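# Swap spare robot arm from case with broken arm

## Task

Move the unpowered, heavy spare arm (its joints hang loose) out of the open case on one desk and lay it on the empty desk on the far side of the room, entirely on the surface with nothing overhanging. Then place the broken arm, the one with red tape, inside the case, sitting low enough that the lid could close, though the lid is left open. At the end both arms must be at rest. No part of either arm may drop freely by more than a few centimetres. The case must still stand upright on its desk. The robot must release everything, back away, and stay upright and untilted.

## Robot and tools

The robot is a wheeled base carrying a column, a tilting head and two six-joint arms, left and right, each with a two-finger gripper. Folded, it is 0.73 m long, 0.62 m wide and 1.88 m tall, and its front sits 0.40 m ahead of the column. The base drives forward and back and turns in place. It cannot move sideways.

Frames: the base frame has its origin on the floor under the column, between the drive wheels, with x forward, y left and z up. The reported left_hand and right_hand points are in this frame, at the place where the fingers meet. The fingertips extend 8 mm past that point. A hand's z axis runs along the fingers and its y axis across the opening. The odometry frame is the base frame as it was at the start. base_odometry comes only from wheel turns, so slipping is counted as travel. Heading is positive to the left.

execute_actions takes "actions", a list with one action or none. An empty list only reports. An action may contain "base", "joints", and optionally "speeds". The parts of one action start together. "base" holds exactly one key: translate_m is a relative drive in metres, -3 to 3, forward positive. rotate_rad is a relative turn in radians, -3.2 to 3.2, left (counter-clockwise from above) positive. Both are offsets from where the base last measured itself. "joints" is a single dictionary shared by both arms and the head. It maps joint names to absolute targets, and you include only the joints you want to change. Ranges: head_tilt_rad -0.61 to 1.308 (positive tilts down). Each arm has joint1_rad -2.879 to 2.879, joint2_rad 0 to 3.141, joint3_rad 0 to 3.019, joint4_rad -1.692 to 1.57, joint5_rad -1.57 to 1.57 (positive swings the hand to the robot's right), joint6_rad -2.094 to 2.094 (hand roll). The gripper_m target is the fingertip gap in metres, 0 to 0.093. These names take a left_ or right_ prefix. "speeds" can lower top speeds for that action only: translate_m 0.05 to 0.8 m/s and rotate_rad 0.1 to 1 rad/s. It has no effect on the arms. If a base move would need more than about 8.7 s, the call is rejected, so break long moves up. A call with an unknown key or an out-of-range value is rejected entirely. "cameras" picks which images come back: cam_head_left, cam_head_right, cam_left_wrist, cam_right_wrist, nav_camera or all. Omitting it gives all, and [] gives none.

wait {seconds 0 to 10} lets the scene run without any new command. zoom_image {camera, region [x0,y0,x1,y1]} crops the camera's latest full image, at most 504x504 px, with the origin at the top left. finished_scene {scene} ends the scene for good and reports success.

Arm geometry, roughly: set joint1 to -1.57 (left) or 1.57 (right), with joints 5 and 6 at 0. The arm then works in a forward vertical plane 0.23 m to the side of the column. Define a = j2 - 0.35, b = 1.05 + j2 - j3 and c = b - j4, where c = 1.57 means the fingers point straight down. The hand is then about 0.12 + 0.39 sin a + 0.38 cos b + 0.25 cos c m ahead and 1.46 + 0.39 cos a - 0.38 sin b - 0.25 sin c m up. For example, j2, j3, j4 = 0.93, 0.78, 0.14 gives 0.60 m ahead and 1.21 m up. Real hands end up to 5 cm lower and closer in, or about 12 cm with a heavy load. Reach is about 1 m, and the lowest point is about 0.47 m up, so the floor cannot be reached. Rough load guide with the fingers down: 3.2 kg at about 0.4 m ahead, 2 kg out to 0.6 m, 1 kg out to 0.8 m. One gripper holds roughly 2 to 6 kg. These arms are heavy and floppy, so consider using both hands and keep the hands close in.

Gripping: command an opening smaller than the object. "off_target" is then normal. A reported opening at least 0.002 m above its target means something is held. Targets within about 0.03 rad of the current reading (0.08 rad for joints 2 and 3) may not move the joint at all. To approach gently, step about 0.05 rad per call from your previous target.

Result lines: base_status and joint_status show how each motion ended. "done" means within tolerance; for the base, the wheels turned the commanded amount even if they slipped. "off_target" means it stopped short. "contact_stop" (base only) means a wheel stalled; back off 0.05 m before turning. "time_out" means the arm stalled and keeps pushing toward a target near where it stopped. "joint command not followed", with a "cause:" line, means a self-collision check held back that arm. Move the affected joints 0.05 rad back, or move the other arm away. on_its_own lists what you did not command, and "held at" is a held target, not a position. If turned_by_wheels and turned_by_imu differ by more than about 4% and by 0.05 rad or more, the base slipped or hit something. base_tilt is in degrees. wheel_motors_off = 1 means the wheels are cut after about 3 s of hard pushing. motor_effort shows the wheel motors in %, with the peak in brackets. Joint torques and motor temperatures are per joint. A MOTOR HOT warning starts at 85 °C. At 100 °C the arm releases and falls.

To relieve a stalled arm, send its reported joint positions back as targets. With a load it will sag about 1 cm per kg. Table edges between 0.30 and 1.20 m high can slide over the base housing and strike the column.

Cameras: the head cameras look ahead and down by about head_tilt. The wrist cameras look along the fingers, angled 0.62 rad, with the closed fingertips at image centre. nav_camera sits low at the front of the base.

Avoid: dropping or letting arm parts swing down freely, knocking or tipping the case, pressing the two robot arms together, pushing the base hard, tilting the robot, and leaving a load held long enough for motors to overheat. A stray push may occasionally nudge loose objects.

Each tool is called after "Call:" as a command line: name --argument value for each argument, lists and objects as JSON in quotes; but a table of rows of numbers goes row by row, as --pt "numbers of a row", without its own name.

## Session

I'll start by looking at the current state and images.

Call:
execute_actions --actions '[]'

Scene clock: 0.00 s.
Joint torques (N m, as the arm reports them, + toward a larger angle): no reading
Motor temperatures (°C, as the motors report them): left_arm=[27 29 28 28 27 27] | right_arm=[26 28 26 27 28 26]
base_odometry: x=+0.000 y=+0.000 heading=+0.000 (m, m, rad; odometry frame)
turned_by_wheels: +0.000 (rad since the last result)
turned_by_imu: +0.000 (rad since the last result)
base_tilt: forward=+0.3 right=-0.1 (deg)
base_status: not commanded
joint_positions: head_tilt_rad=+0.872 left_joint1_rad=-1.569 left_joint2_rad=+0.919 left_joint3_rad=+0.376 left_joint4_rad=-0.923 left_joint5_rad=-0.008 left_joint6_rad=+0.017 left_gripper_m=+0.095 right_joint1_rad=+1.579 right_joint2_rad=+0.846 right_joint3_rad=+0.424 right_joint4_rad=-0.965 right_joint5_rad=-0.014 right_joint6_rad=-0.102 right_gripper_m=+0.094
joint_status: not commanded
wheel_motors_off: 0
motor_effort: left_wheel=+1 right_wheel=+1 (%)
left_hand: x=+0.1261 y=+0.2262 z=+1.2533 quat_wxyz=(+0.454, -0.009, -0.891, +0.000) (m; base frame)
right_hand: x=+0.1606 y=-0.2214 z=+1.2542 quat_wxyz=(+0.417, +0.047, -0.907, -0.030) (m; base frame)
pictures: cam_head_left, cam_head_right, cam_left_wrist, cam_right_wrist, nav_camera
Images, in order (width x height): cam_head_left 672x504, cam_head_right 672x504, cam_left_wrist 672x504, cam_right_wrist 672x504, nav_camera 672x504.

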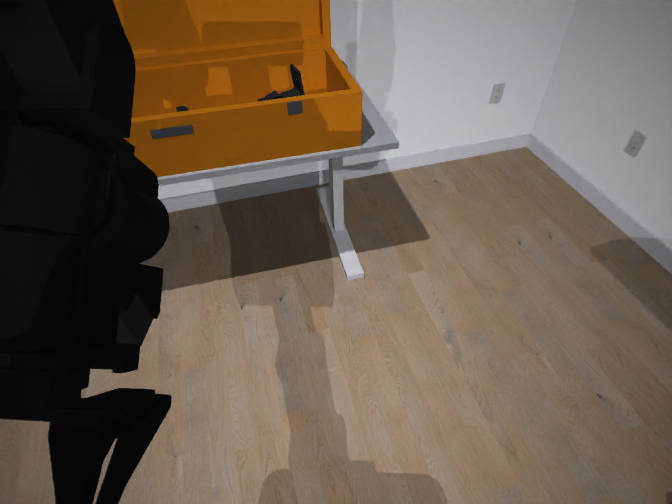

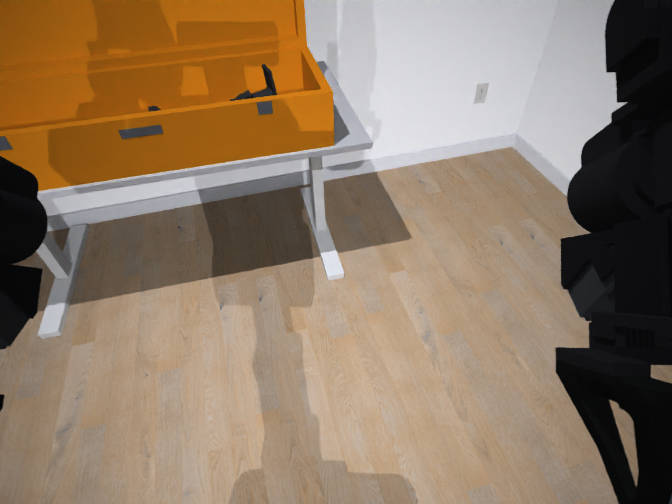

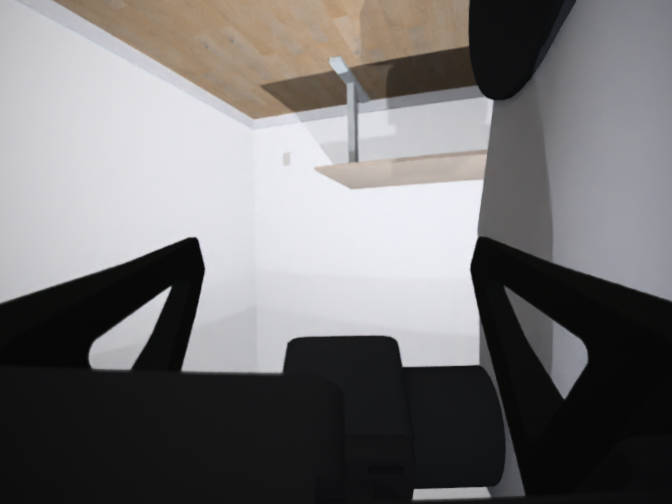

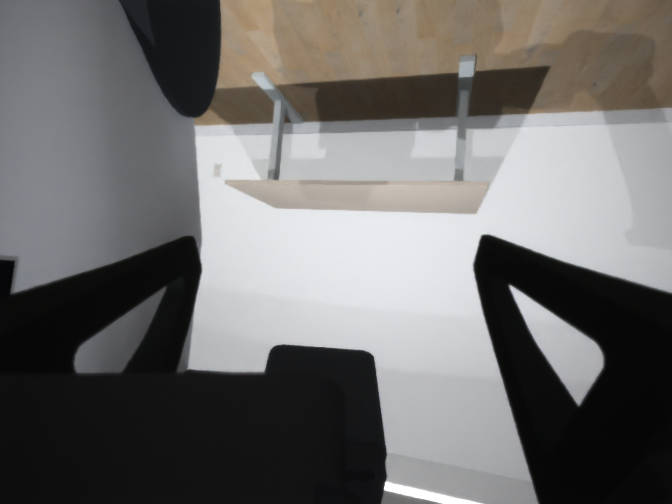

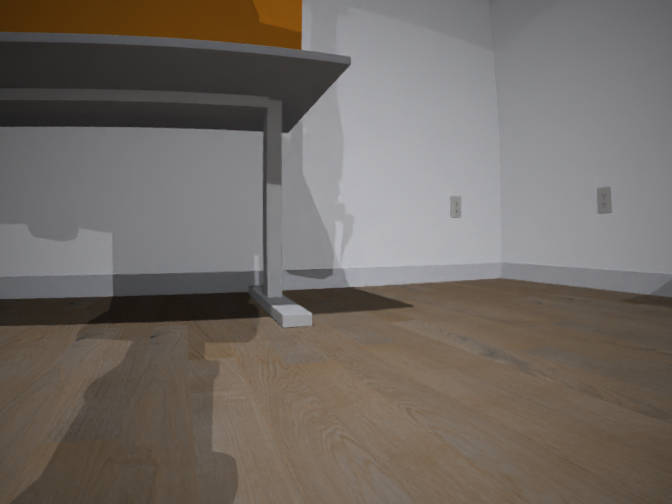

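Call:
execute_actions --actions '[{"base": {"rotate_rad": -1.0}, "joints": {"head_tilt_rad": 0.5}}]' --cameras '["cam_head_left", "cam_head_right", "nav_camera"]'

Scene clock: 2.80 s.
Joint torques (N m, as the arm reports them, + toward a larger angle): left_arm=[ 0.23 -6.51 -1.52 -1.68 -0.07  0.08] | right_arm=[-0.02 -8.74 -0.86 -1.74 -0.12 -0.04]
Motor temperatures (°C, as the motors report them): left_arm=[27 29 28 28 27 27] | right_arm=[26 28 26 27 28 26]
base_odometry: x=+0.000 y=+0.000 heading=-1.000 (m, m, rad; odometry frame)
turned_by_wheels: -1.000 (rad since the last result)
turned_by_imu: -0.989 (rad since the last result)
base_tilt: forward=+0.2 right=-0.1 (deg)
base_status: done
joint_positions: head_tilt_rad=+0.518 left_joint1_rad=-1.569 left_joint2_rad=+0.919 left_joint3_rad=+0.376 left_joint4_rad=-0.923 left_joint5_rad=-0.008 left_joint6_rad=+0.017 left_gripper_m=+0.095 right_joint1_rad=+1.579 right_joint2_rad=+0.846 right_joint3_rad=+0.424 right_joint4_rad=-0.965 right_joint5_rad=-0.014 right_joint6_rad=-0.102 right_gripper_m=+0.094
joint_status: all done
wheel_motors_off: 0
motor_effort: left_wheel=+0(23) right_wheel=+1(33) (%)
left_hand: x=+0.1261 y=+0.2262 z=+1.2533 quat_wxyz=(+0.454, -0.009, -0.891, +0.000) (m; base frame)
right_hand: x=+0.1606 y=-0.2214 z=+1.2542 quat_wxyz=(+0.417, +0.047, -0.907, -0.030) (m; base frame)
pictures: cam_head_left, cam_head_right, nav_camera
camera_calibration (this result's frames):
cam_head_left: T_world_to_cam=[[0.0455549, -0.99896, 0.00200437, 0.0480202], [-0.424006, -0.0211524, -0.905412, 1.41489], [0.904513, 0.0403961, -0.424529, 0.534065], [0, 0, 0, 1]] pos_world=[0.114667, 0.0563244, 1.50769]
cam_head_right: T_world_to_cam=[[0.0318287, -0.999493, -0.000205043, -0.0422098], [-0.423302, -0.0132941, -0.905891, 1.41033], [0.90543, 0.0289202, -0.42351, 0.524828], [0, 0, 0, 1]] pos_world=[0.123141, -0.0386174, 1.49986]
Images, in order (width x height): cam_head_left 672x504, cam_head_right 672x504, nav_camera 672x504.

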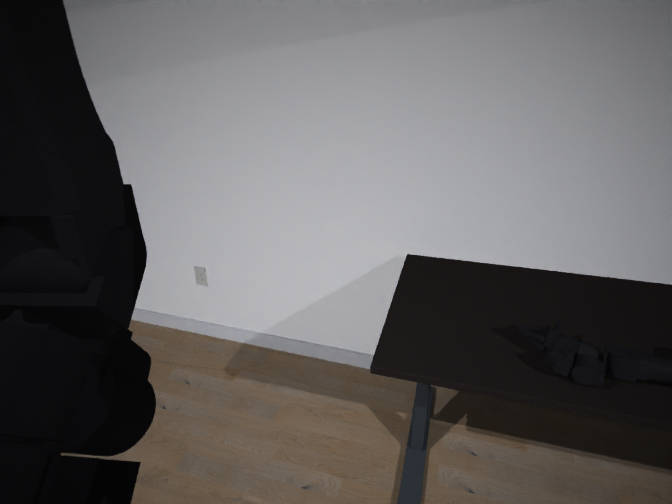

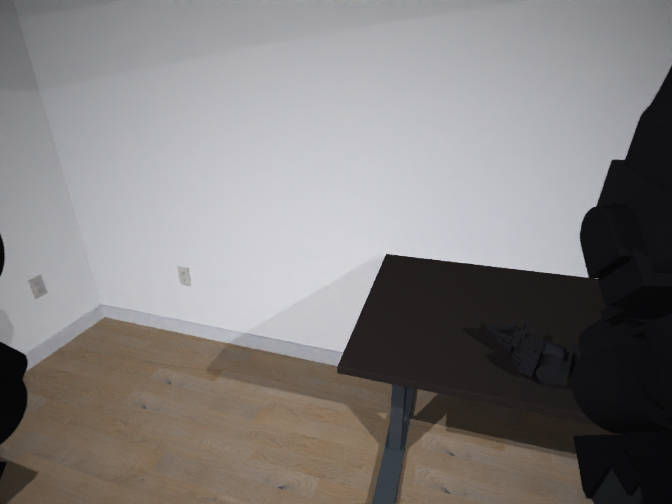

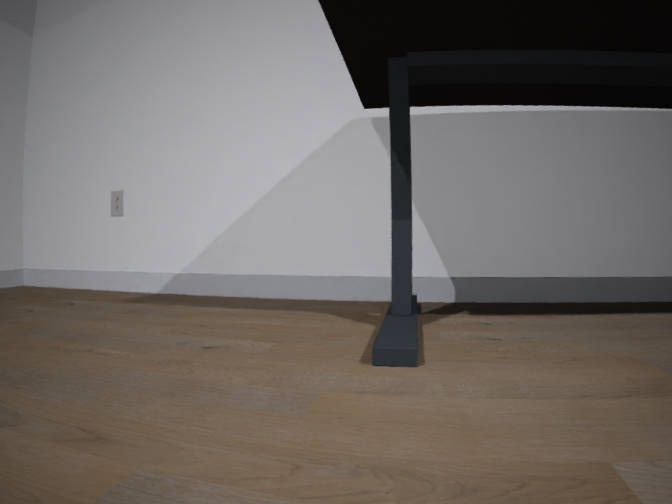

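Call:
execute_actions --actions '[{"base": {"rotate_rad": -0.6}, "joints": {"head_tilt_rad": 0.8}}]' --cameras '["cam_head_left", "cam_head_right", "nav_camera"]'

Scene clock: 5.03 s.
Joint torques (N m, as the arm reports them, + toward a larger angle): left_arm=[ 0.26 -6.57 -1.41 -1.63 -0.07  0.07] | right_arm=[ 0.04 -8.71 -0.92 -1.74 -0.12 -0.04]
Motor temperatures (°C, as the motors report them): left_arm=[27 29 28 28 27 27] | right_arm=[26 28 26 27 28 26]
base_odometry: x=+0.000 y=+0.000 heading=-1.600 (m, m, rad; odometry frame)
turned_by_wheels: -0.600 (rad since the last result)
turned_by_imu: -0.595 (rad since the last result)
base_tilt: forward=+0.2 right=-0.1 (deg)
base_status: done
joint_positions: head_tilt_rad=+0.802 left_joint1_rad=-1.569 left_joint2_rad=+0.919 left_joint3_rad=+0.376 left_joint4_rad=-0.923 left_joint5_rad=-0.008 left_joint6_rad=+0.017 left_gripper_m=+0.095 right_joint1_rad=+1.579 right_joint2_rad=+0.846 right_joint3_rad=+0.424 right_joint4_rad=-0.965 right_joint5_rad=-0.014 right_joint6_rad=-0.102 right_gripper_m=+0.094
joint_status: all done
wheel_motors_off: 0
motor_effort: left_wheel=+0(24) right_wheel=+1(32) (%)
left_hand: x=+0.1261 y=+0.2262 z=+1.2533 quat_wxyz=(+0.454, -0.009, -0.891, +0.000) (m; base frame)
right_hand: x=+0.1606 y=-0.2214 z=+1.2542 quat_wxyz=(+0.417, +0.047, -0.907, -0.030) (m; base frame)
pictures: cam_head_left, cam_head_right, nav_camera
camera_calibration (this result's frames):
cam_head_left: T_world_to_cam=[[0.0442975, -0.99896, -0.0108164, 0.0678271], [-0.660311, -0.0211524, -0.750694, 1.18844], [0.749684, 0.0403961, -0.660562, 0.905297], [0, 0, 0, 1]] pos_world=[0.103049, 0.0563244, 1.49089]
cam_head_right: T_world_to_cam=[[0.0305012, -0.999493, -0.00909872, -0.0284471], [-0.659769, -0.0132941, -0.751351, 1.18416], [0.750849, 0.0289202, -0.65984, 0.896505], [0, 0, 0, 1]] pos_world=[0.108997, -0.0386174, 1.48101]
Images, in order (width x height): cam_head_left 672x504, cam_head_right 672x504, nav_camera 672x504.

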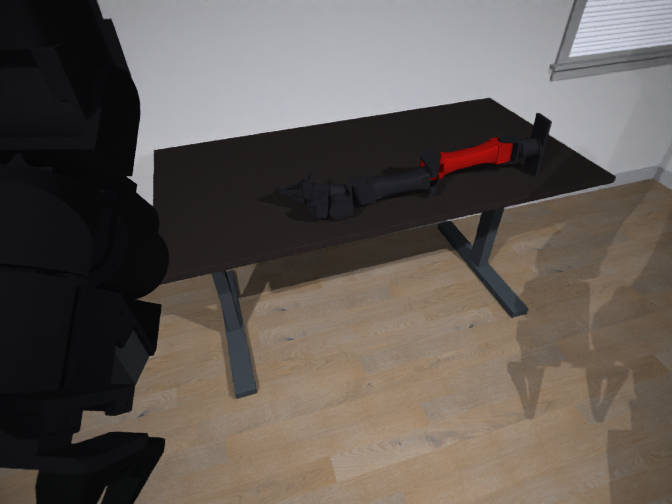

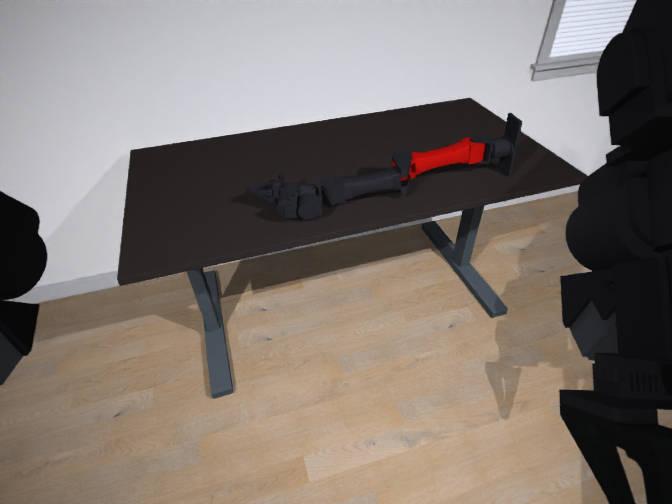

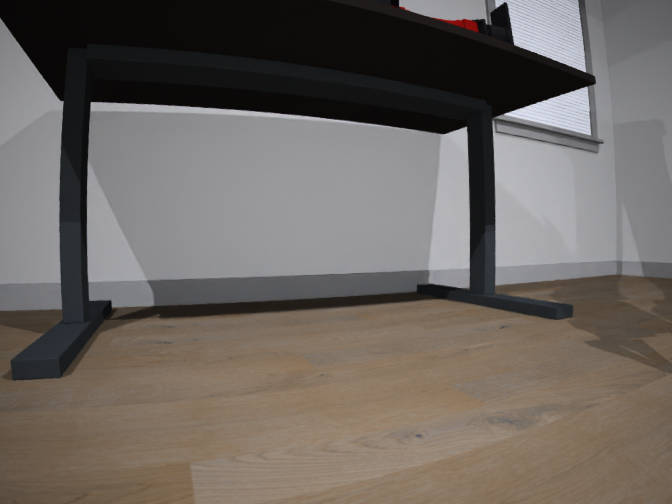

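Call:
zoom_image --camera "cam_head_left" --region '[250, 90, 630, 250]'

Region (250, 90, 630, 250) of cam_head_left's 672x504 image, scaled by 1.326, with more detail than that image has; it fills the top 212 rows of this view, and the rest is white.

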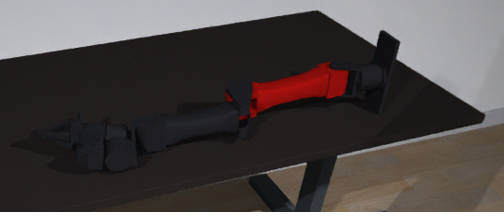

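Call:
execute_actions --actions '[{"base": {"translate_m": -0.24}}]' --cameras '[]'

Call:
execute_actions --actions '[{"base": {"rotate_rad": 1.885}, "joints": {"head_tilt_rad": 0.75}}]' --cameras '["cam_head_left", "cam_head_right", "nav_camera"]'

Scene clock: 22.13 s.
Joint torques (N m, as the arm reports them, + toward a larger angle): left_arm=[ 0.4  -6.51 -1.31 -1.68 -0.06  0.09] | right_arm=[ 0.04 -8.56 -0.76 -1.68 -0.12 -0.04]
Motor temperatures (°C, as the motors report them): left_arm=[27 29 28 28 27 27] | right_arm=[26 28 26 27 28 26]
base_odometry: x=+0.007 y=+0.240 heading=-1.600 (m, m, rad; odometry frame)
turned_by_wheels: -0.001 (rad since the last result)
turned_by_imu: -0.003 (rad since the last result)
base_tilt: forward=+0.3 right=-0.1 (deg)
base_status: done
joint_positions: head_tilt_rad=+0.803 left_joint1_rad=-1.569 left_joint2_rad=+0.919 left_joint3_rad=+0.373 left_joint4_rad=-0.923 left_joint5_rad=-0.008 left_joint6_rad=+0.017 left_gripper_m=+0.095 right_joint1_rad=+1.579 right_joint2_rad=+0.845 right_joint3_rad=+0.424 right_joint4_rad=-0.965 right_joint5_rad=-0.014 right_joint6_rad=-0.102 right_gripper_m=+0.094
joint_status: not commanded
wheel_motors_off: 0
motor_effort: left_wheel=+0(42) right_wheel=+0(59) (%)
left_hand: x=+0.1247 y=+0.2262 z=+1.2539 quat_wxyz=(+0.455, -0.009, -0.890, +0.000) (m; base frame)
right_hand: x=+0.1603 y=-0.2214 z=+1.2543 quat_wxyz=(+0.417, +0.047, -0.907, -0.030) (m; base frame)
pictures: none
No camera images: the call's "cameras" was empty. Leave "cameras" out to get every camera's image.

Scene clock: 25.33 s.
Joint torques (N m, as the arm reports them, + toward a larger angle): left_arm=[ 0.18 -6.65 -1.28 -1.68 -0.09  0.08] | right_arm=[ 0.02 -9.04 -0.82 -1.73 -0.12 -0.04]
Motor temperatures (°C, as the motors report them): left_arm=[27 29 28 28 27 27] | right_arm=[26 28 26 27 28 26]
base_odometry: x=+0.007 y=+0.240 heading=+0.284 (m, m, rad; odometry frame)
turned_by_wheels: +1.885 (rad since the last result)
turned_by_imu: +1.860 (rad since the last result)
base_tilt: forward=+0.3 right=-0.1 (deg)
base_status: done
joint_positions: head_tilt_rad=+0.766 left_joint1_rad=-1.569 left_joint2_rad=+0.919 left_joint3_rad=+0.373 left_joint4_rad=-0.923 left_joint5_rad=-0.008 left_joint6_rad=+0.017 left_gripper_m=+0.095 right_joint1_rad=+1.579 right_joint2_rad=+0.845 right_joint3_rad=+0.425 right_joint4_rad=-0.965 right_joint5_rad=-0.014 right_joint6_rad=-0.102 right_gripper_m=+0.094
joint_status: all done
wheel_motors_off: 0
motor_effort: left_wheel=+0(27) right_wheel=-1(42) (%)
left_hand: x=+0.1247 y=+0.2262 z=+1.2539 quat_wxyz=(+0.455, -0.009, -0.890, +0.000) (m; base frame)
right_hand: x=+0.1611 y=-0.2214 z=+1.2541 quat_wxyz=(+0.416, +0.047, -0.908, -0.030) (m; base frame)
pictures: cam_head_left, cam_head_right, nav_camera
camera_calibration (this result's frames):
cam_head_left: T_world_to_cam=[[0.0446525, -0.99896, -0.00924208, 0.0653849], [-0.633333, -0.0211524, -0.77359, 1.22235], [0.77259, 0.0403961, -0.633619, 0.86266], [0, 0, 0, 1]] pos_world=[0.104754, 0.0563244, 1.4928]
cam_head_right: T_world_to_cam=[[0.0308041, -0.999493, -0.00801367, -0.0301332], [-0.632767, -0.0132941, -0.774228, 1.21804], [0.773729, 0.0289202, -0.632856, 0.853806], [0, 0, 0, 1]] pos_world=[0.111048, -0.0386174, 1.48313]
Images, in order (width x height): cam_head_left 672x504, cam_head_right 672x504, nav_camera 672x504.

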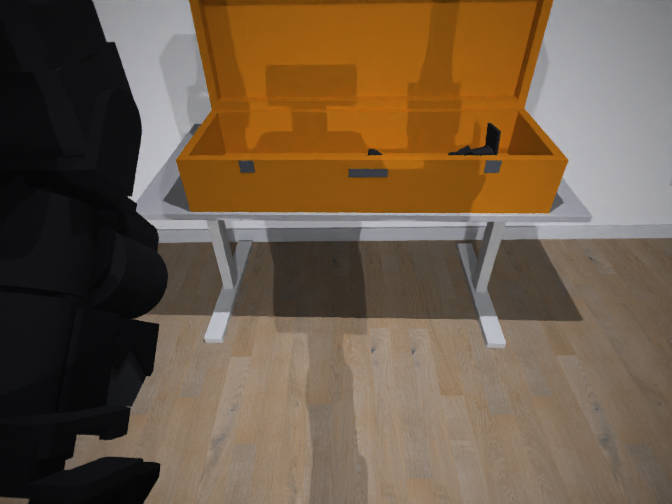

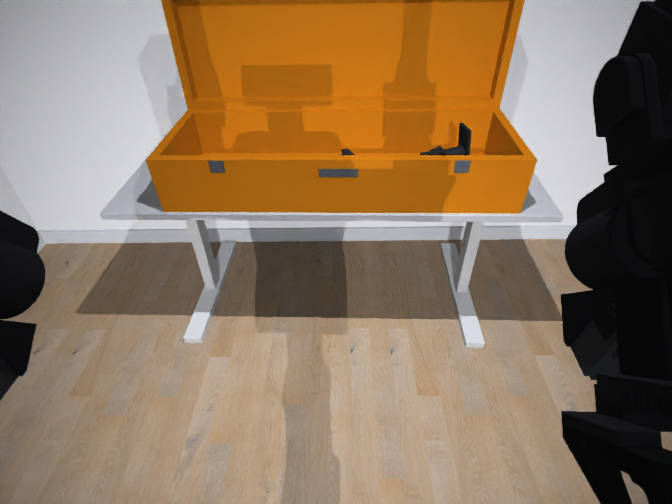

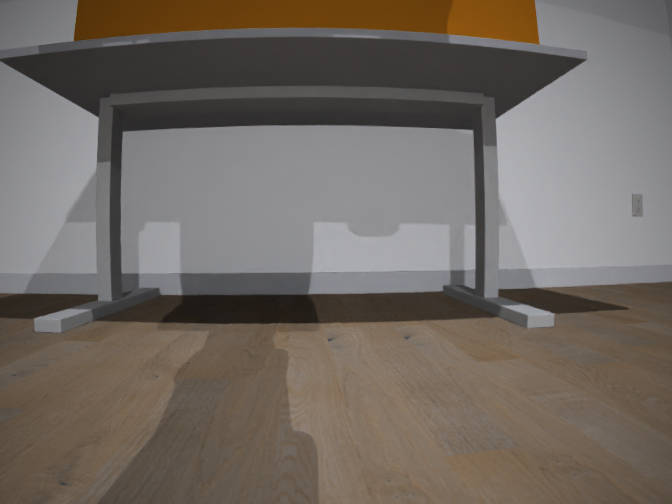

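Call:
execute_actions --actions '[{"base": {"translate_m": 0.85}, "joints": {"head_tilt_rad": 1.05}}]' --cameras '["cam_head_left", "cam_head_right"]'

Scene clock: 30.30 s.
Joint torques (N m, as the arm reports them, + toward a larger angle): left_arm=[ 0.08 -6.61 -1.61 -1.59 -0.09  0.07] | right_arm=[ 0.01 -8.97 -1.08 -1.72 -0.12 -0.04]
Motor temperatures (°C, as the motors report them): left_arm=[27 29 28 28 27 27] | right_arm=[26 28 26 27 28 26]
base_odometry: x=+0.823 y=+0.478 heading=+0.284 (m, m, rad; odometry frame)
turned_by_wheels: +0.000 (rad since the last result)
turned_by_imu: +0.001 (rad since the last result)
base_tilt: forward=+0.3 right=-0.1 (deg)
base_status: done
joint_positions: head_tilt_rad=+1.050 left_joint1_rad=-1.569 left_joint2_rad=+0.919 left_joint3_rad=+0.377 left_joint4_rad=-0.923 left_joint5_rad=-0.008 left_joint6_rad=+0.017 left_gripper_m=+0.095 right_joint1_rad=+1.579 right_joint2_rad=+0.845 right_joint3_rad=+0.428 right_joint4_rad=-0.965 right_joint5_rad=-0.014 right_joint6_rad=-0.102 right_gripper_m=+0.094
joint_status: all done
wheel_motors_off: 0
motor_effort: left_wheel=+1(43) right_wheel=+1(61) (%)
left_hand: x=+0.1269 y=+0.2262 z=+1.2530 quat_wxyz=(+0.453, -0.009, -0.891, +0.000) (m; base frame)
right_hand: x=+0.1624 y=-0.2214 z=+1.2537 quat_wxyz=(+0.415, +0.047, -0.908, -0.030) (m; base frame)
pictures: cam_head_left, cam_head_right
camera_calibration (this result's frames):
cam_head_left: T_world_to_cam=[[0.040277, -0.99896, -0.0213782, 0.0842932], [-0.824648, -0.0211524, -0.565251, 0.911074], [0.56421, 0.0403961, -0.824642, 1.16725], [0, 0, 0, 1]] pos_world=[0.0893434, 0.0563244, 1.47935]
cam_head_right: T_world_to_cam=[[0.0273268, -0.999493, -0.0163203, -0.0171671], [-0.824284, -0.0132941, -0.566021, 0.906974], [0.565517, 0.0289202, -0.824229, 1.15893], [0, 0, 0, 1]] pos_world=[0.0926774, -0.0386174, 1.46831]
Images, in order (width x height): cam_head_left 672x504, cam_head_right 672x504.

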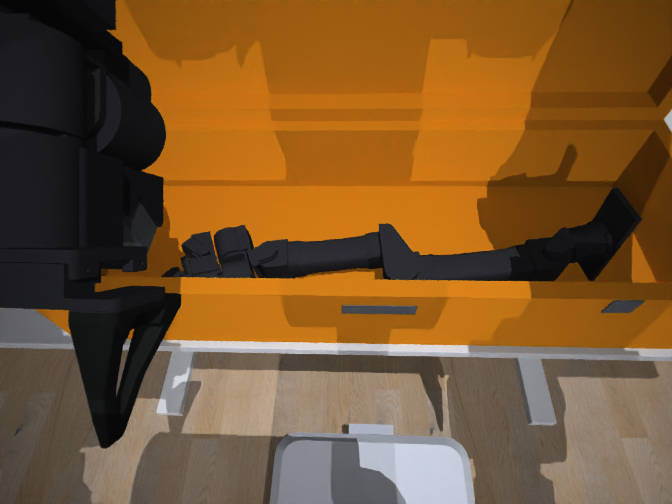

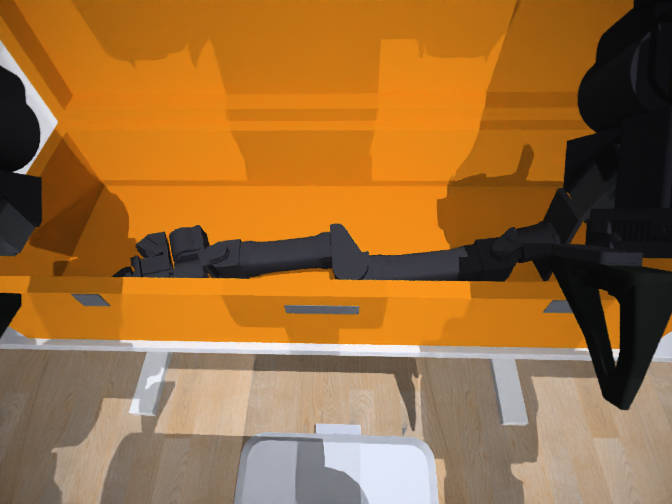

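Call:
execute_actions --actions '[{"base": {"translate_m": 0.13}, "joints": {"head_tilt_rad": 1.25}}]' --cameras '["cam_head_left", "cam_head_right"]'

Scene clock: 40.30 s.
Joint torques (N m, as the arm reports them, + toward a larger angle): left_arm=[ 0.14 -6.41 -1.61 -1.64 -0.07  0.06] | right_arm=[ 0.08 -9.55 -1.06 -1.7  -0.12 -0.04]
Motor temperatures (°C, as the motors report them): left_arm=[27 29 28 28 27 27] | right_arm=[26 28 26 27 28 26]
base_odometry: x=+0.948 y=+0.515 heading=+0.285 (m, m, rad; odometry frame)
turned_by_wheels: +0.000 (rad since the last result)
turned_by_imu: -0.001 (rad since the last result)
base_tilt: forward=+0.3 right=-0.1 (deg)
base_status: done
joint_positions: head_tilt_rad=+1.248 left_joint1_rad=-1.569 left_joint2_rad=+0.919 left_joint3_rad=+0.378 left_joint4_rad=-0.923 left_joint5_rad=-0.008 left_joint6_rad=+0.017 left_gripper_m=+0.095 right_joint1_rad=+1.579 right_joint2_rad=+0.846 right_joint3_rad=+0.426 right_joint4_rad=-0.965 right_joint5_rad=-0.014 right_joint6_rad=-0.102 right_gripper_m=+0.094
joint_status: all done
wheel_motors_off: 0
motor_effort: left_wheel=+0(33) right_wheel=+0(42) (%)
left_hand: x=+0.1273 y=+0.2262 z=+1.2528 quat_wxyz=(+0.453, -0.009, -0.892, +0.000) (m; base frame)
right_hand: x=+0.1617 y=-0.2214 z=+1.2539 quat_wxyz=(+0.416, +0.047, -0.908, -0.030) (m; base frame)
pictures: cam_head_left, cam_head_right
camera_calibration (this result's frames):
cam_head_left: T_world_to_cam=[[0.0352965, -0.99896, -0.028869, 0.0960781], [-0.919567, -0.0211524, -0.392364, 0.649576], [0.391346, 0.0403961, -0.919357, 1.32176], [0, 0, 0, 1]] pos_world=[0.0766726, 0.0563244, 1.47281]
cam_head_right: T_world_to_cam=[[0.0235912, -0.999493, -0.0213673, -0.00920797], [-0.919361, -0.0132941, -0.393191, 0.64557], [0.392708, 0.0289202, -0.919208, 1.31384], [0, 0, 0, 1]] pos_world=[0.0777737, -0.0386174, 1.46133]
Images, in order (width x height): cam_head_left 672x504, cam_head_right 672x504.

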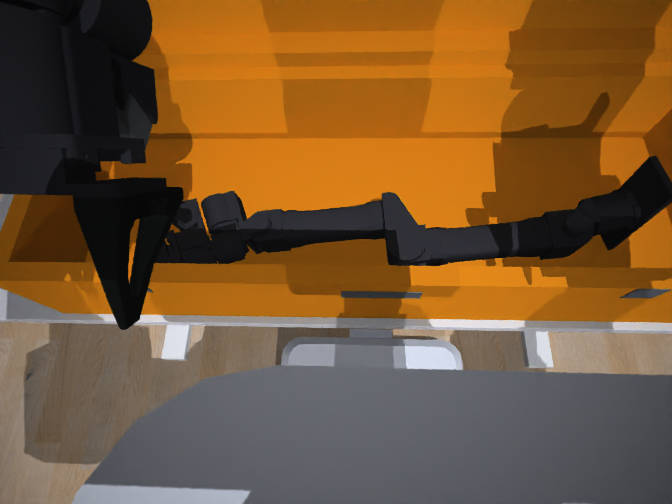

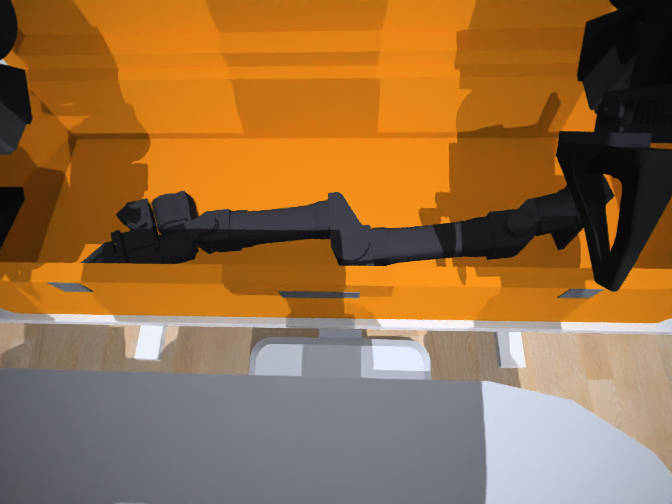

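Call:
zoom_image --camera "cam_head_right" --region '[60, 150, 400, 300]'

Call:
zoom_image --camera "cam_head_left" --region '[360, 130, 672, 300]'

Region (60, 150, 400, 300) of cam_head_right's 672x504 image, scaled by 1.482, with more detail than that image has; it fills the top 222 rows of this view, and the rest is white.

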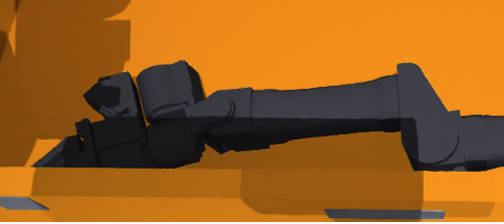

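Region (360, 130, 672, 300) of cam_head_left's 672x504 image, scaled by 1.615, with more detail than that image has; it fills the top 275 rows of this view, and the rest is white.

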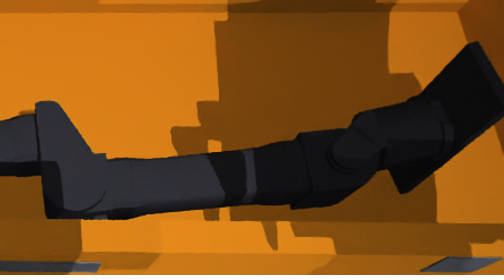

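Call:
execute_actions --actions '[{"joints": {"left_joint1_rad": -1.69, "left_joint2_rad": 1.38, "left_joint3_rad": 0.70, "left_joint4_rad": 0.16, "left_joint5_rad": 0.0, "left_joint6_rad": 1.41, "left_gripper_m": 0.09, "right_joint1_rad": 1.575, "right_joint2_rad": 1.37, "right_joint3_rad": 0.685, "right_joint4_rad": 0.163, "right_joint5_rad": 0.0, "right_joint6_rad": -1.65, "right_gripper_m": 0.09}}]' --cameras '["cam_head_left", "cam_head_right", "cam_left_wrist", "cam_right_wrist"]'

Scene clock: 60.17 s.
Joint torques (N m, as the arm reports them, + toward a larger angle): left_arm=[ -1.1  -12.13  -1.46   0.5    0.14   0.16] | right_arm=[ -0.16 -13.72  -2.08   0.7   -0.13  -0.15]
Motor temperatures (°C, as the motors report them): left_arm=[27 30 28 28 27 27] | right_arm=[26 28 26 27 28 26]
base_odometry: x=+0.948 y=+0.515 heading=+0.285 (m, m, rad; odometry frame)
turned_by_wheels: +0.000 (rad since the last result)
turned_by_imu: -0.002 (rad since the last result)
base_tilt: forward=+0.3 right=+0.0 (deg)
base_status: not commanded
joint_positions: head_tilt_rad=+1.248 left_joint1_rad=-1.693 left_joint2_rad=+1.381 left_joint3_rad=+0.706 left_joint4_rad=+0.150 left_joint5_rad=-0.002 left_joint6_rad=+1.402 left_gripper_m=+0.090 right_joint1_rad=+1.579 right_joint2_rad=+1.376 right_joint3_rad=+0.687 right_joint4_rad=+0.150 right_joint5_rad=-0.002 right_joint6_rad=-1.636 right_gripper_m=+0.090
joint_status: all done
wheel_motors_off: 0
motor_effort: left_wheel=-1(2) right_wheel=-2(1) (%)
left_hand: x=+0.3948 y=+0.1605 z=+1.0327 quat_wxyz=(-0.033, -0.667, -0.743, +0.040) (m; base frame)
right_hand: x=+0.3872 y=-0.2210 z=+1.0318 quat_wxyz=(+0.002, +0.731, -0.682, -0.009) (m; base frame)
pictures: cam_head_left, cam_head_right, cam_left_wrist, cam_right_wrist
camera_calibration (this result's frames):
cam_head_left: T_world_to_cam=[[0.0352965, -0.99896, -0.028869, 0.0960781], [-0.919567, -0.0211524, -0.392365, 0.649576], [0.391346, 0.0403961, -0.919357, 1.32176], [0, 0, 0, 1]] pos_world=[0.0766726, 0.0563244, 1.47281]
cam_head_right: T_world_to_cam=[[0.0235912, -0.999493, -0.0213673, -0.00920797], [-0.91936, -0.0132941, -0.393191, 0.64557], [0.392708, 0.0289202, -0.919208, 1.31384], [0, 0, 0, 1]] pos_world=[0.0777737, -0.0386174, 1.46133]
cam_left_wrist: T_world_to_cam=[[-0.99568, -0.091969, 0.0127834, 0.399815], [-0.0732734, 0.862803, 0.500201, -0.626323], [-0.0570325, 0.497104, -0.865815, 0.962412], [0, 0, 0, 1]] pos_world=[0.407084, 0.0987455, 1.14145]
cam_right_wrist: T_world_to_cam=[[0.998873, 0.0429775, -0.0201196, -0.356534], [0.0468402, -0.824992, 0.563201, -0.773619], [0.00760647, -0.563508, -0.826075, 0.851166], [0, 0, 0, 1]] pos_world=[0.385894, -0.143267, 1.13166]
Images, in order (width x height): cam_head_left 672x504, cam_head_right 672x504, cam_left_wrist 672x504, cam_right_wrist 672x504.

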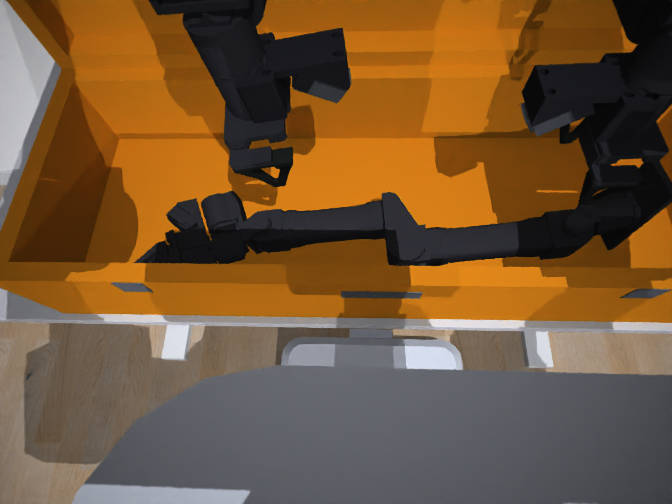

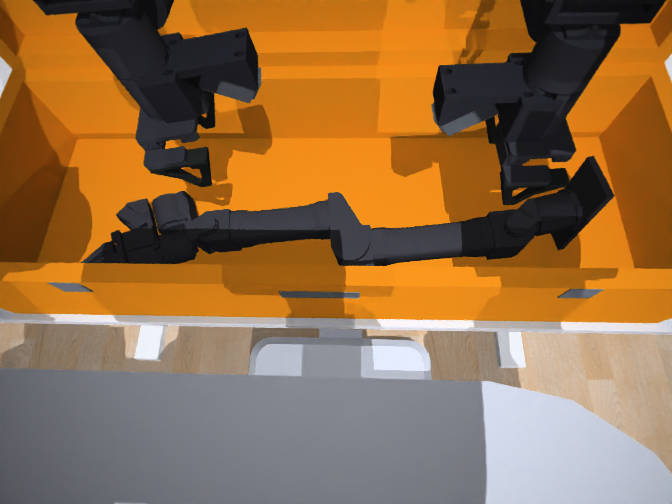

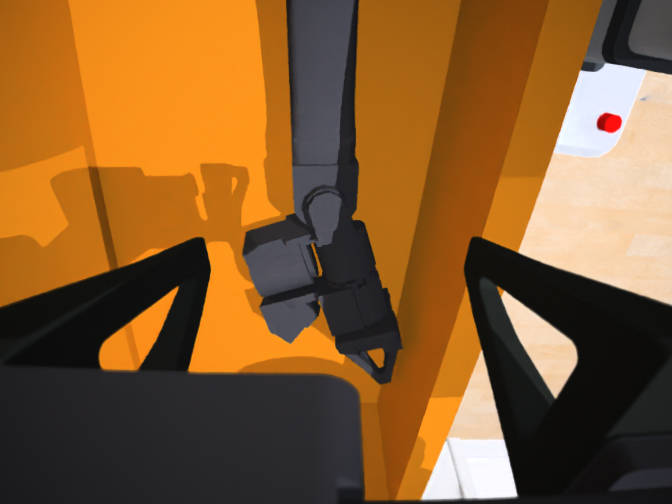

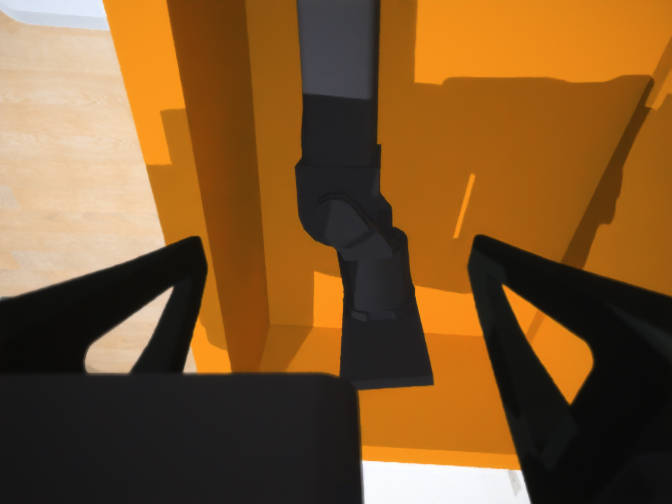

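Call:
execute_actions --actions '[{"joints": {"left_joint2_rad": 1.768, "left_joint3_rad": 0.988, "left_joint4_rad": 0.27, "right_joint2_rad": 1.774, "right_joint3_rad": 0.935, "right_joint4_rad": 0.33}}]' --cameras '["cam_head_right", "cam_left_wrist", "cam_right_wrist"]'

Scene clock: 66.53 s.
Joint torques (N m, as the arm reports them, + toward a larger angle): left_arm=[ -1.78 -14.31  -1.75   0.25   0.15   0.15] | right_arm=[ -0.09 -15.06  -3.83   0.37  -0.13  -0.15]
Motor temperatures (°C, as the motors report them): left_arm=[27 30 28 28 27 27] | right_arm=[26 29 26 27 28 26]
base_odometry: x=+0.948 y=+0.515 heading=+0.285 (m, m, rad; odometry frame)
turned_by_wheels: +0.000 (rad since the last result)
turned_by_imu: -0.001 (rad since the last result)
base_tilt: forward=+0.3 right=-0.1 (deg)
base_status: not commanded
joint_positions: head_tilt_rad=+1.248 left_joint1_rad=-1.693 left_joint2_rad=+1.780 left_joint3_rad=+0.986 left_joint4_rad=+0.265 left_joint5_rad=-0.002 left_joint6_rad=+1.403 left_gripper_m=+0.090 right_joint1_rad=+1.579 right_joint2_rad=+1.792 right_joint3_rad=+0.935 right_joint4_rad=+0.327 right_joint5_rad=-0.002 right_joint6_rad=-1.637 right_gripper_m=+0.090
joint_status: all done
wheel_motors_off: 0
motor_effort: left_wheel=+0(2) right_wheel=+0(4) (%)
left_hand: x=+0.3993 y=+0.1460 z=+0.8990 quat_wxyz=(-0.032, -0.667, -0.743, +0.041) (m; base frame)
right_hand: x=+0.3790 y=-0.2201 z=+0.8974 quat_wxyz=(-0.001, +0.731, -0.682, -0.005) (m; base frame)
pictures: cam_head_right, cam_left_wrist, cam_right_wrist
camera_calibration (this result's frames):
cam_head_right: T_world_to_cam=[[0.0235912, -0.999493, -0.0213673, -0.00920797], [-0.919361, -0.0132941, -0.393191, 0.64557], [0.392708, 0.0289202, -0.919208, 1.31384], [0, 0, 0, 1]] pos_world=[0.0777737, -0.0386174, 1.46133]
cam_left_wrist: T_world_to_cam=[[-0.995699, -0.0912331, 0.0161181, 0.401562], [-0.0709476, 0.862753, 0.500623, -0.547932], [-0.0595793, 0.497326, -0.865515, 0.854874], [0, 0, 0, 1]] pos_world=[0.411893, 0.0842141, 1.00774]
cam_right_wrist: T_world_to_cam=[[0.998981, 0.0436803, -0.0113466, -0.358799], [0.0424733, -0.824984, 0.563557, -0.695466], [0.0152556, -0.563465, -0.825999, 0.73774], [0, 0, 0, 1]] pos_world=[0.376717, -0.142385, 0.997237]
Images, in order (width x height): cam_head_right 672x504, cam_left_wrist 672x504, cam_right_wrist 672x504.

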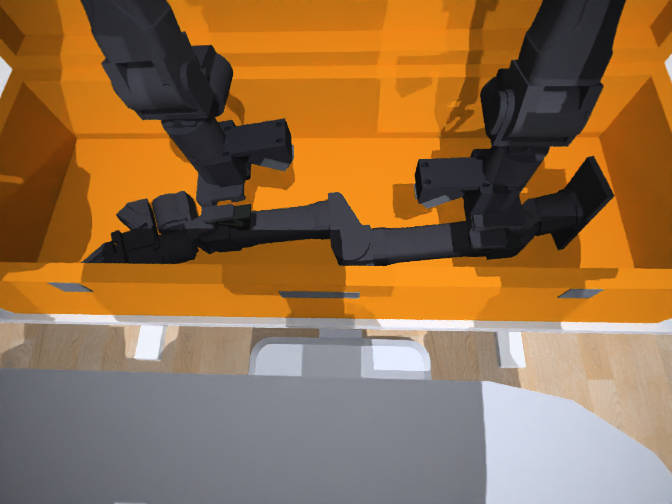

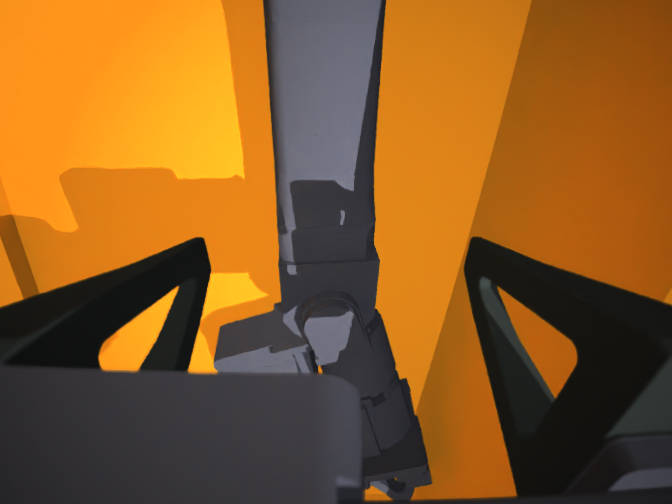

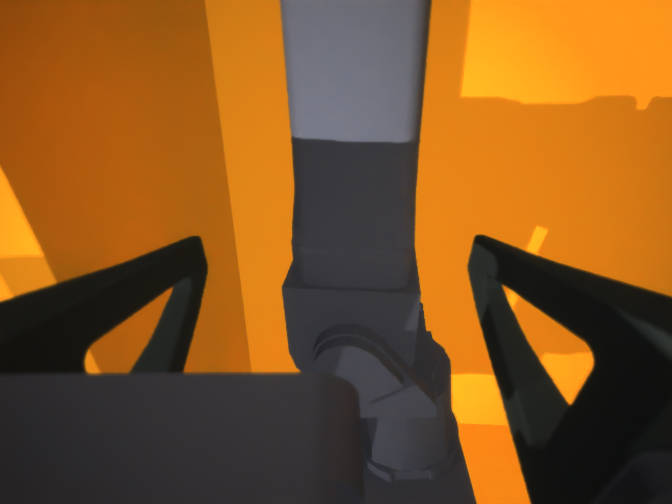

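Call:
execute_actions --actions '[{"joints": {"left_joint2_rad": 2.019, "left_joint3_rad": 1.253, "left_joint4_rad": 0.265, "right_joint2_rad": 1.993, "right_joint3_rad": 1.17, "right_joint4_rad": 0.325}}]' --cameras '["cam_head_right", "cam_left_wrist", "cam_right_wrist"]'

Scene clock: 71.13 s.
Joint torques (N m, as the arm reports them, + toward a larger angle): left_arm=[-1.9  -8.54  1.71  0.4   0.01  0.15] | right_arm=[ -0.38 -14.27  -3.27   0.79  -0.13  -0.16]
Motor temperatures (°C, as the motors report them): left_arm=[27 30 28 28 27 27] | right_arm=[26 29 26 27 28 26]
base_odometry: x=+0.948 y=+0.515 heading=+0.285 (m, m, rad; odometry frame)
turned_by_wheels: +0.000 (rad since the last result)
turned_by_imu: -0.001 (rad since the last result)
base_tilt: forward=+0.3 right=-0.1 (deg)
base_status: not commanded
joint_positions: head_tilt_rad=+1.248 left_joint1_rad=-1.693 left_joint2_rad=+1.942 left_joint3_rad=+1.216 left_joint4_rad=+0.259 left_joint5_rad=+0.002 left_joint6_rad=+1.403 left_gripper_m=+0.090 right_joint1_rad=+1.583 right_joint2_rad=+1.990 right_joint3_rad=+1.171 right_joint4_rad=+0.310 right_joint5_rad=-0.002 right_joint6_rad=-1.635 right_gripper_m=+0.090
joint_status: all done
wheel_motors_off: 0
motor_effort: left_wheel=+2(7) right_wheel=-2(5) (%)
left_hand: x=+0.4428 y=+0.1352 z=+0.8318 quat_wxyz=(-0.057, -0.666, -0.743, +0.024) (m; base frame)
right_hand: x=+0.4002 y=-0.2167 z=+0.8168 quat_wxyz=(-0.010, +0.731, -0.682, +0.001) (m; base frame)
pictures: cam_head_right, cam_left_wrist, cam_right_wrist
camera_calibration (this result's frames):
cam_head_right: T_world_to_cam=[[0.0235905, -0.999493, -0.0213682, -0.00920667], [-0.919374, -0.0132941, -0.39316, 0.645522], [0.392676, 0.0289202, -0.919222, 1.31386], [0, 0, 0, 1]] pos_world=[0.077771, -0.0386174, 1.46133]
cam_left_wrist: T_world_to_cam=[[-0.994262, -0.0975445, -0.043903, 0.495127], [-0.10654, 0.866301, 0.488028, -0.476053], [-0.00957117, 0.489905, -0.871723, 0.78865], [0, 0, 0, 1]] pos_world=[0.449116, 0.0743388, 0.941549]
cam_right_wrist: T_world_to_cam=[[0.998982, 0.0438784, 0.0105086, -0.398932], [0.0304132, -0.826899, 0.561527, -0.642146], [0.0333284, -0.560635, -0.827392, 0.667307], [0, 0, 0, 1]] pos_world=[0.395816, -0.13937, 0.916899]
Images, in order (width x height): cam_head_right 672x504, cam_left_wrist 672x504, cam_right_wrist 672x504.

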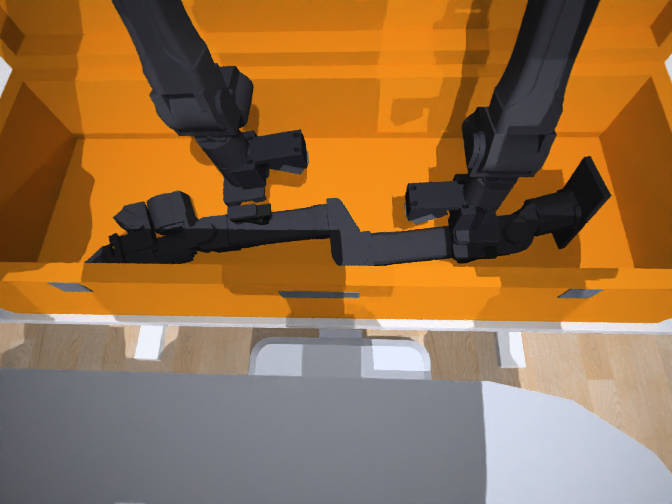

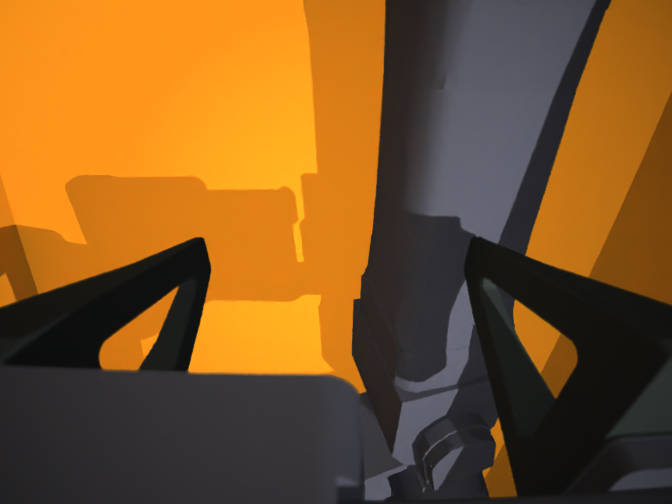

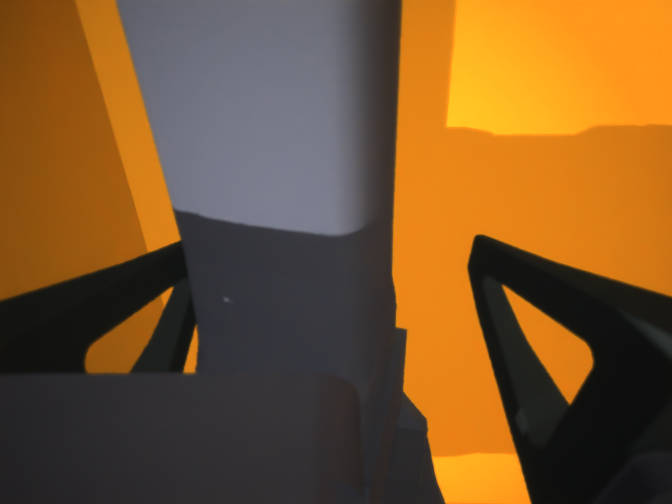

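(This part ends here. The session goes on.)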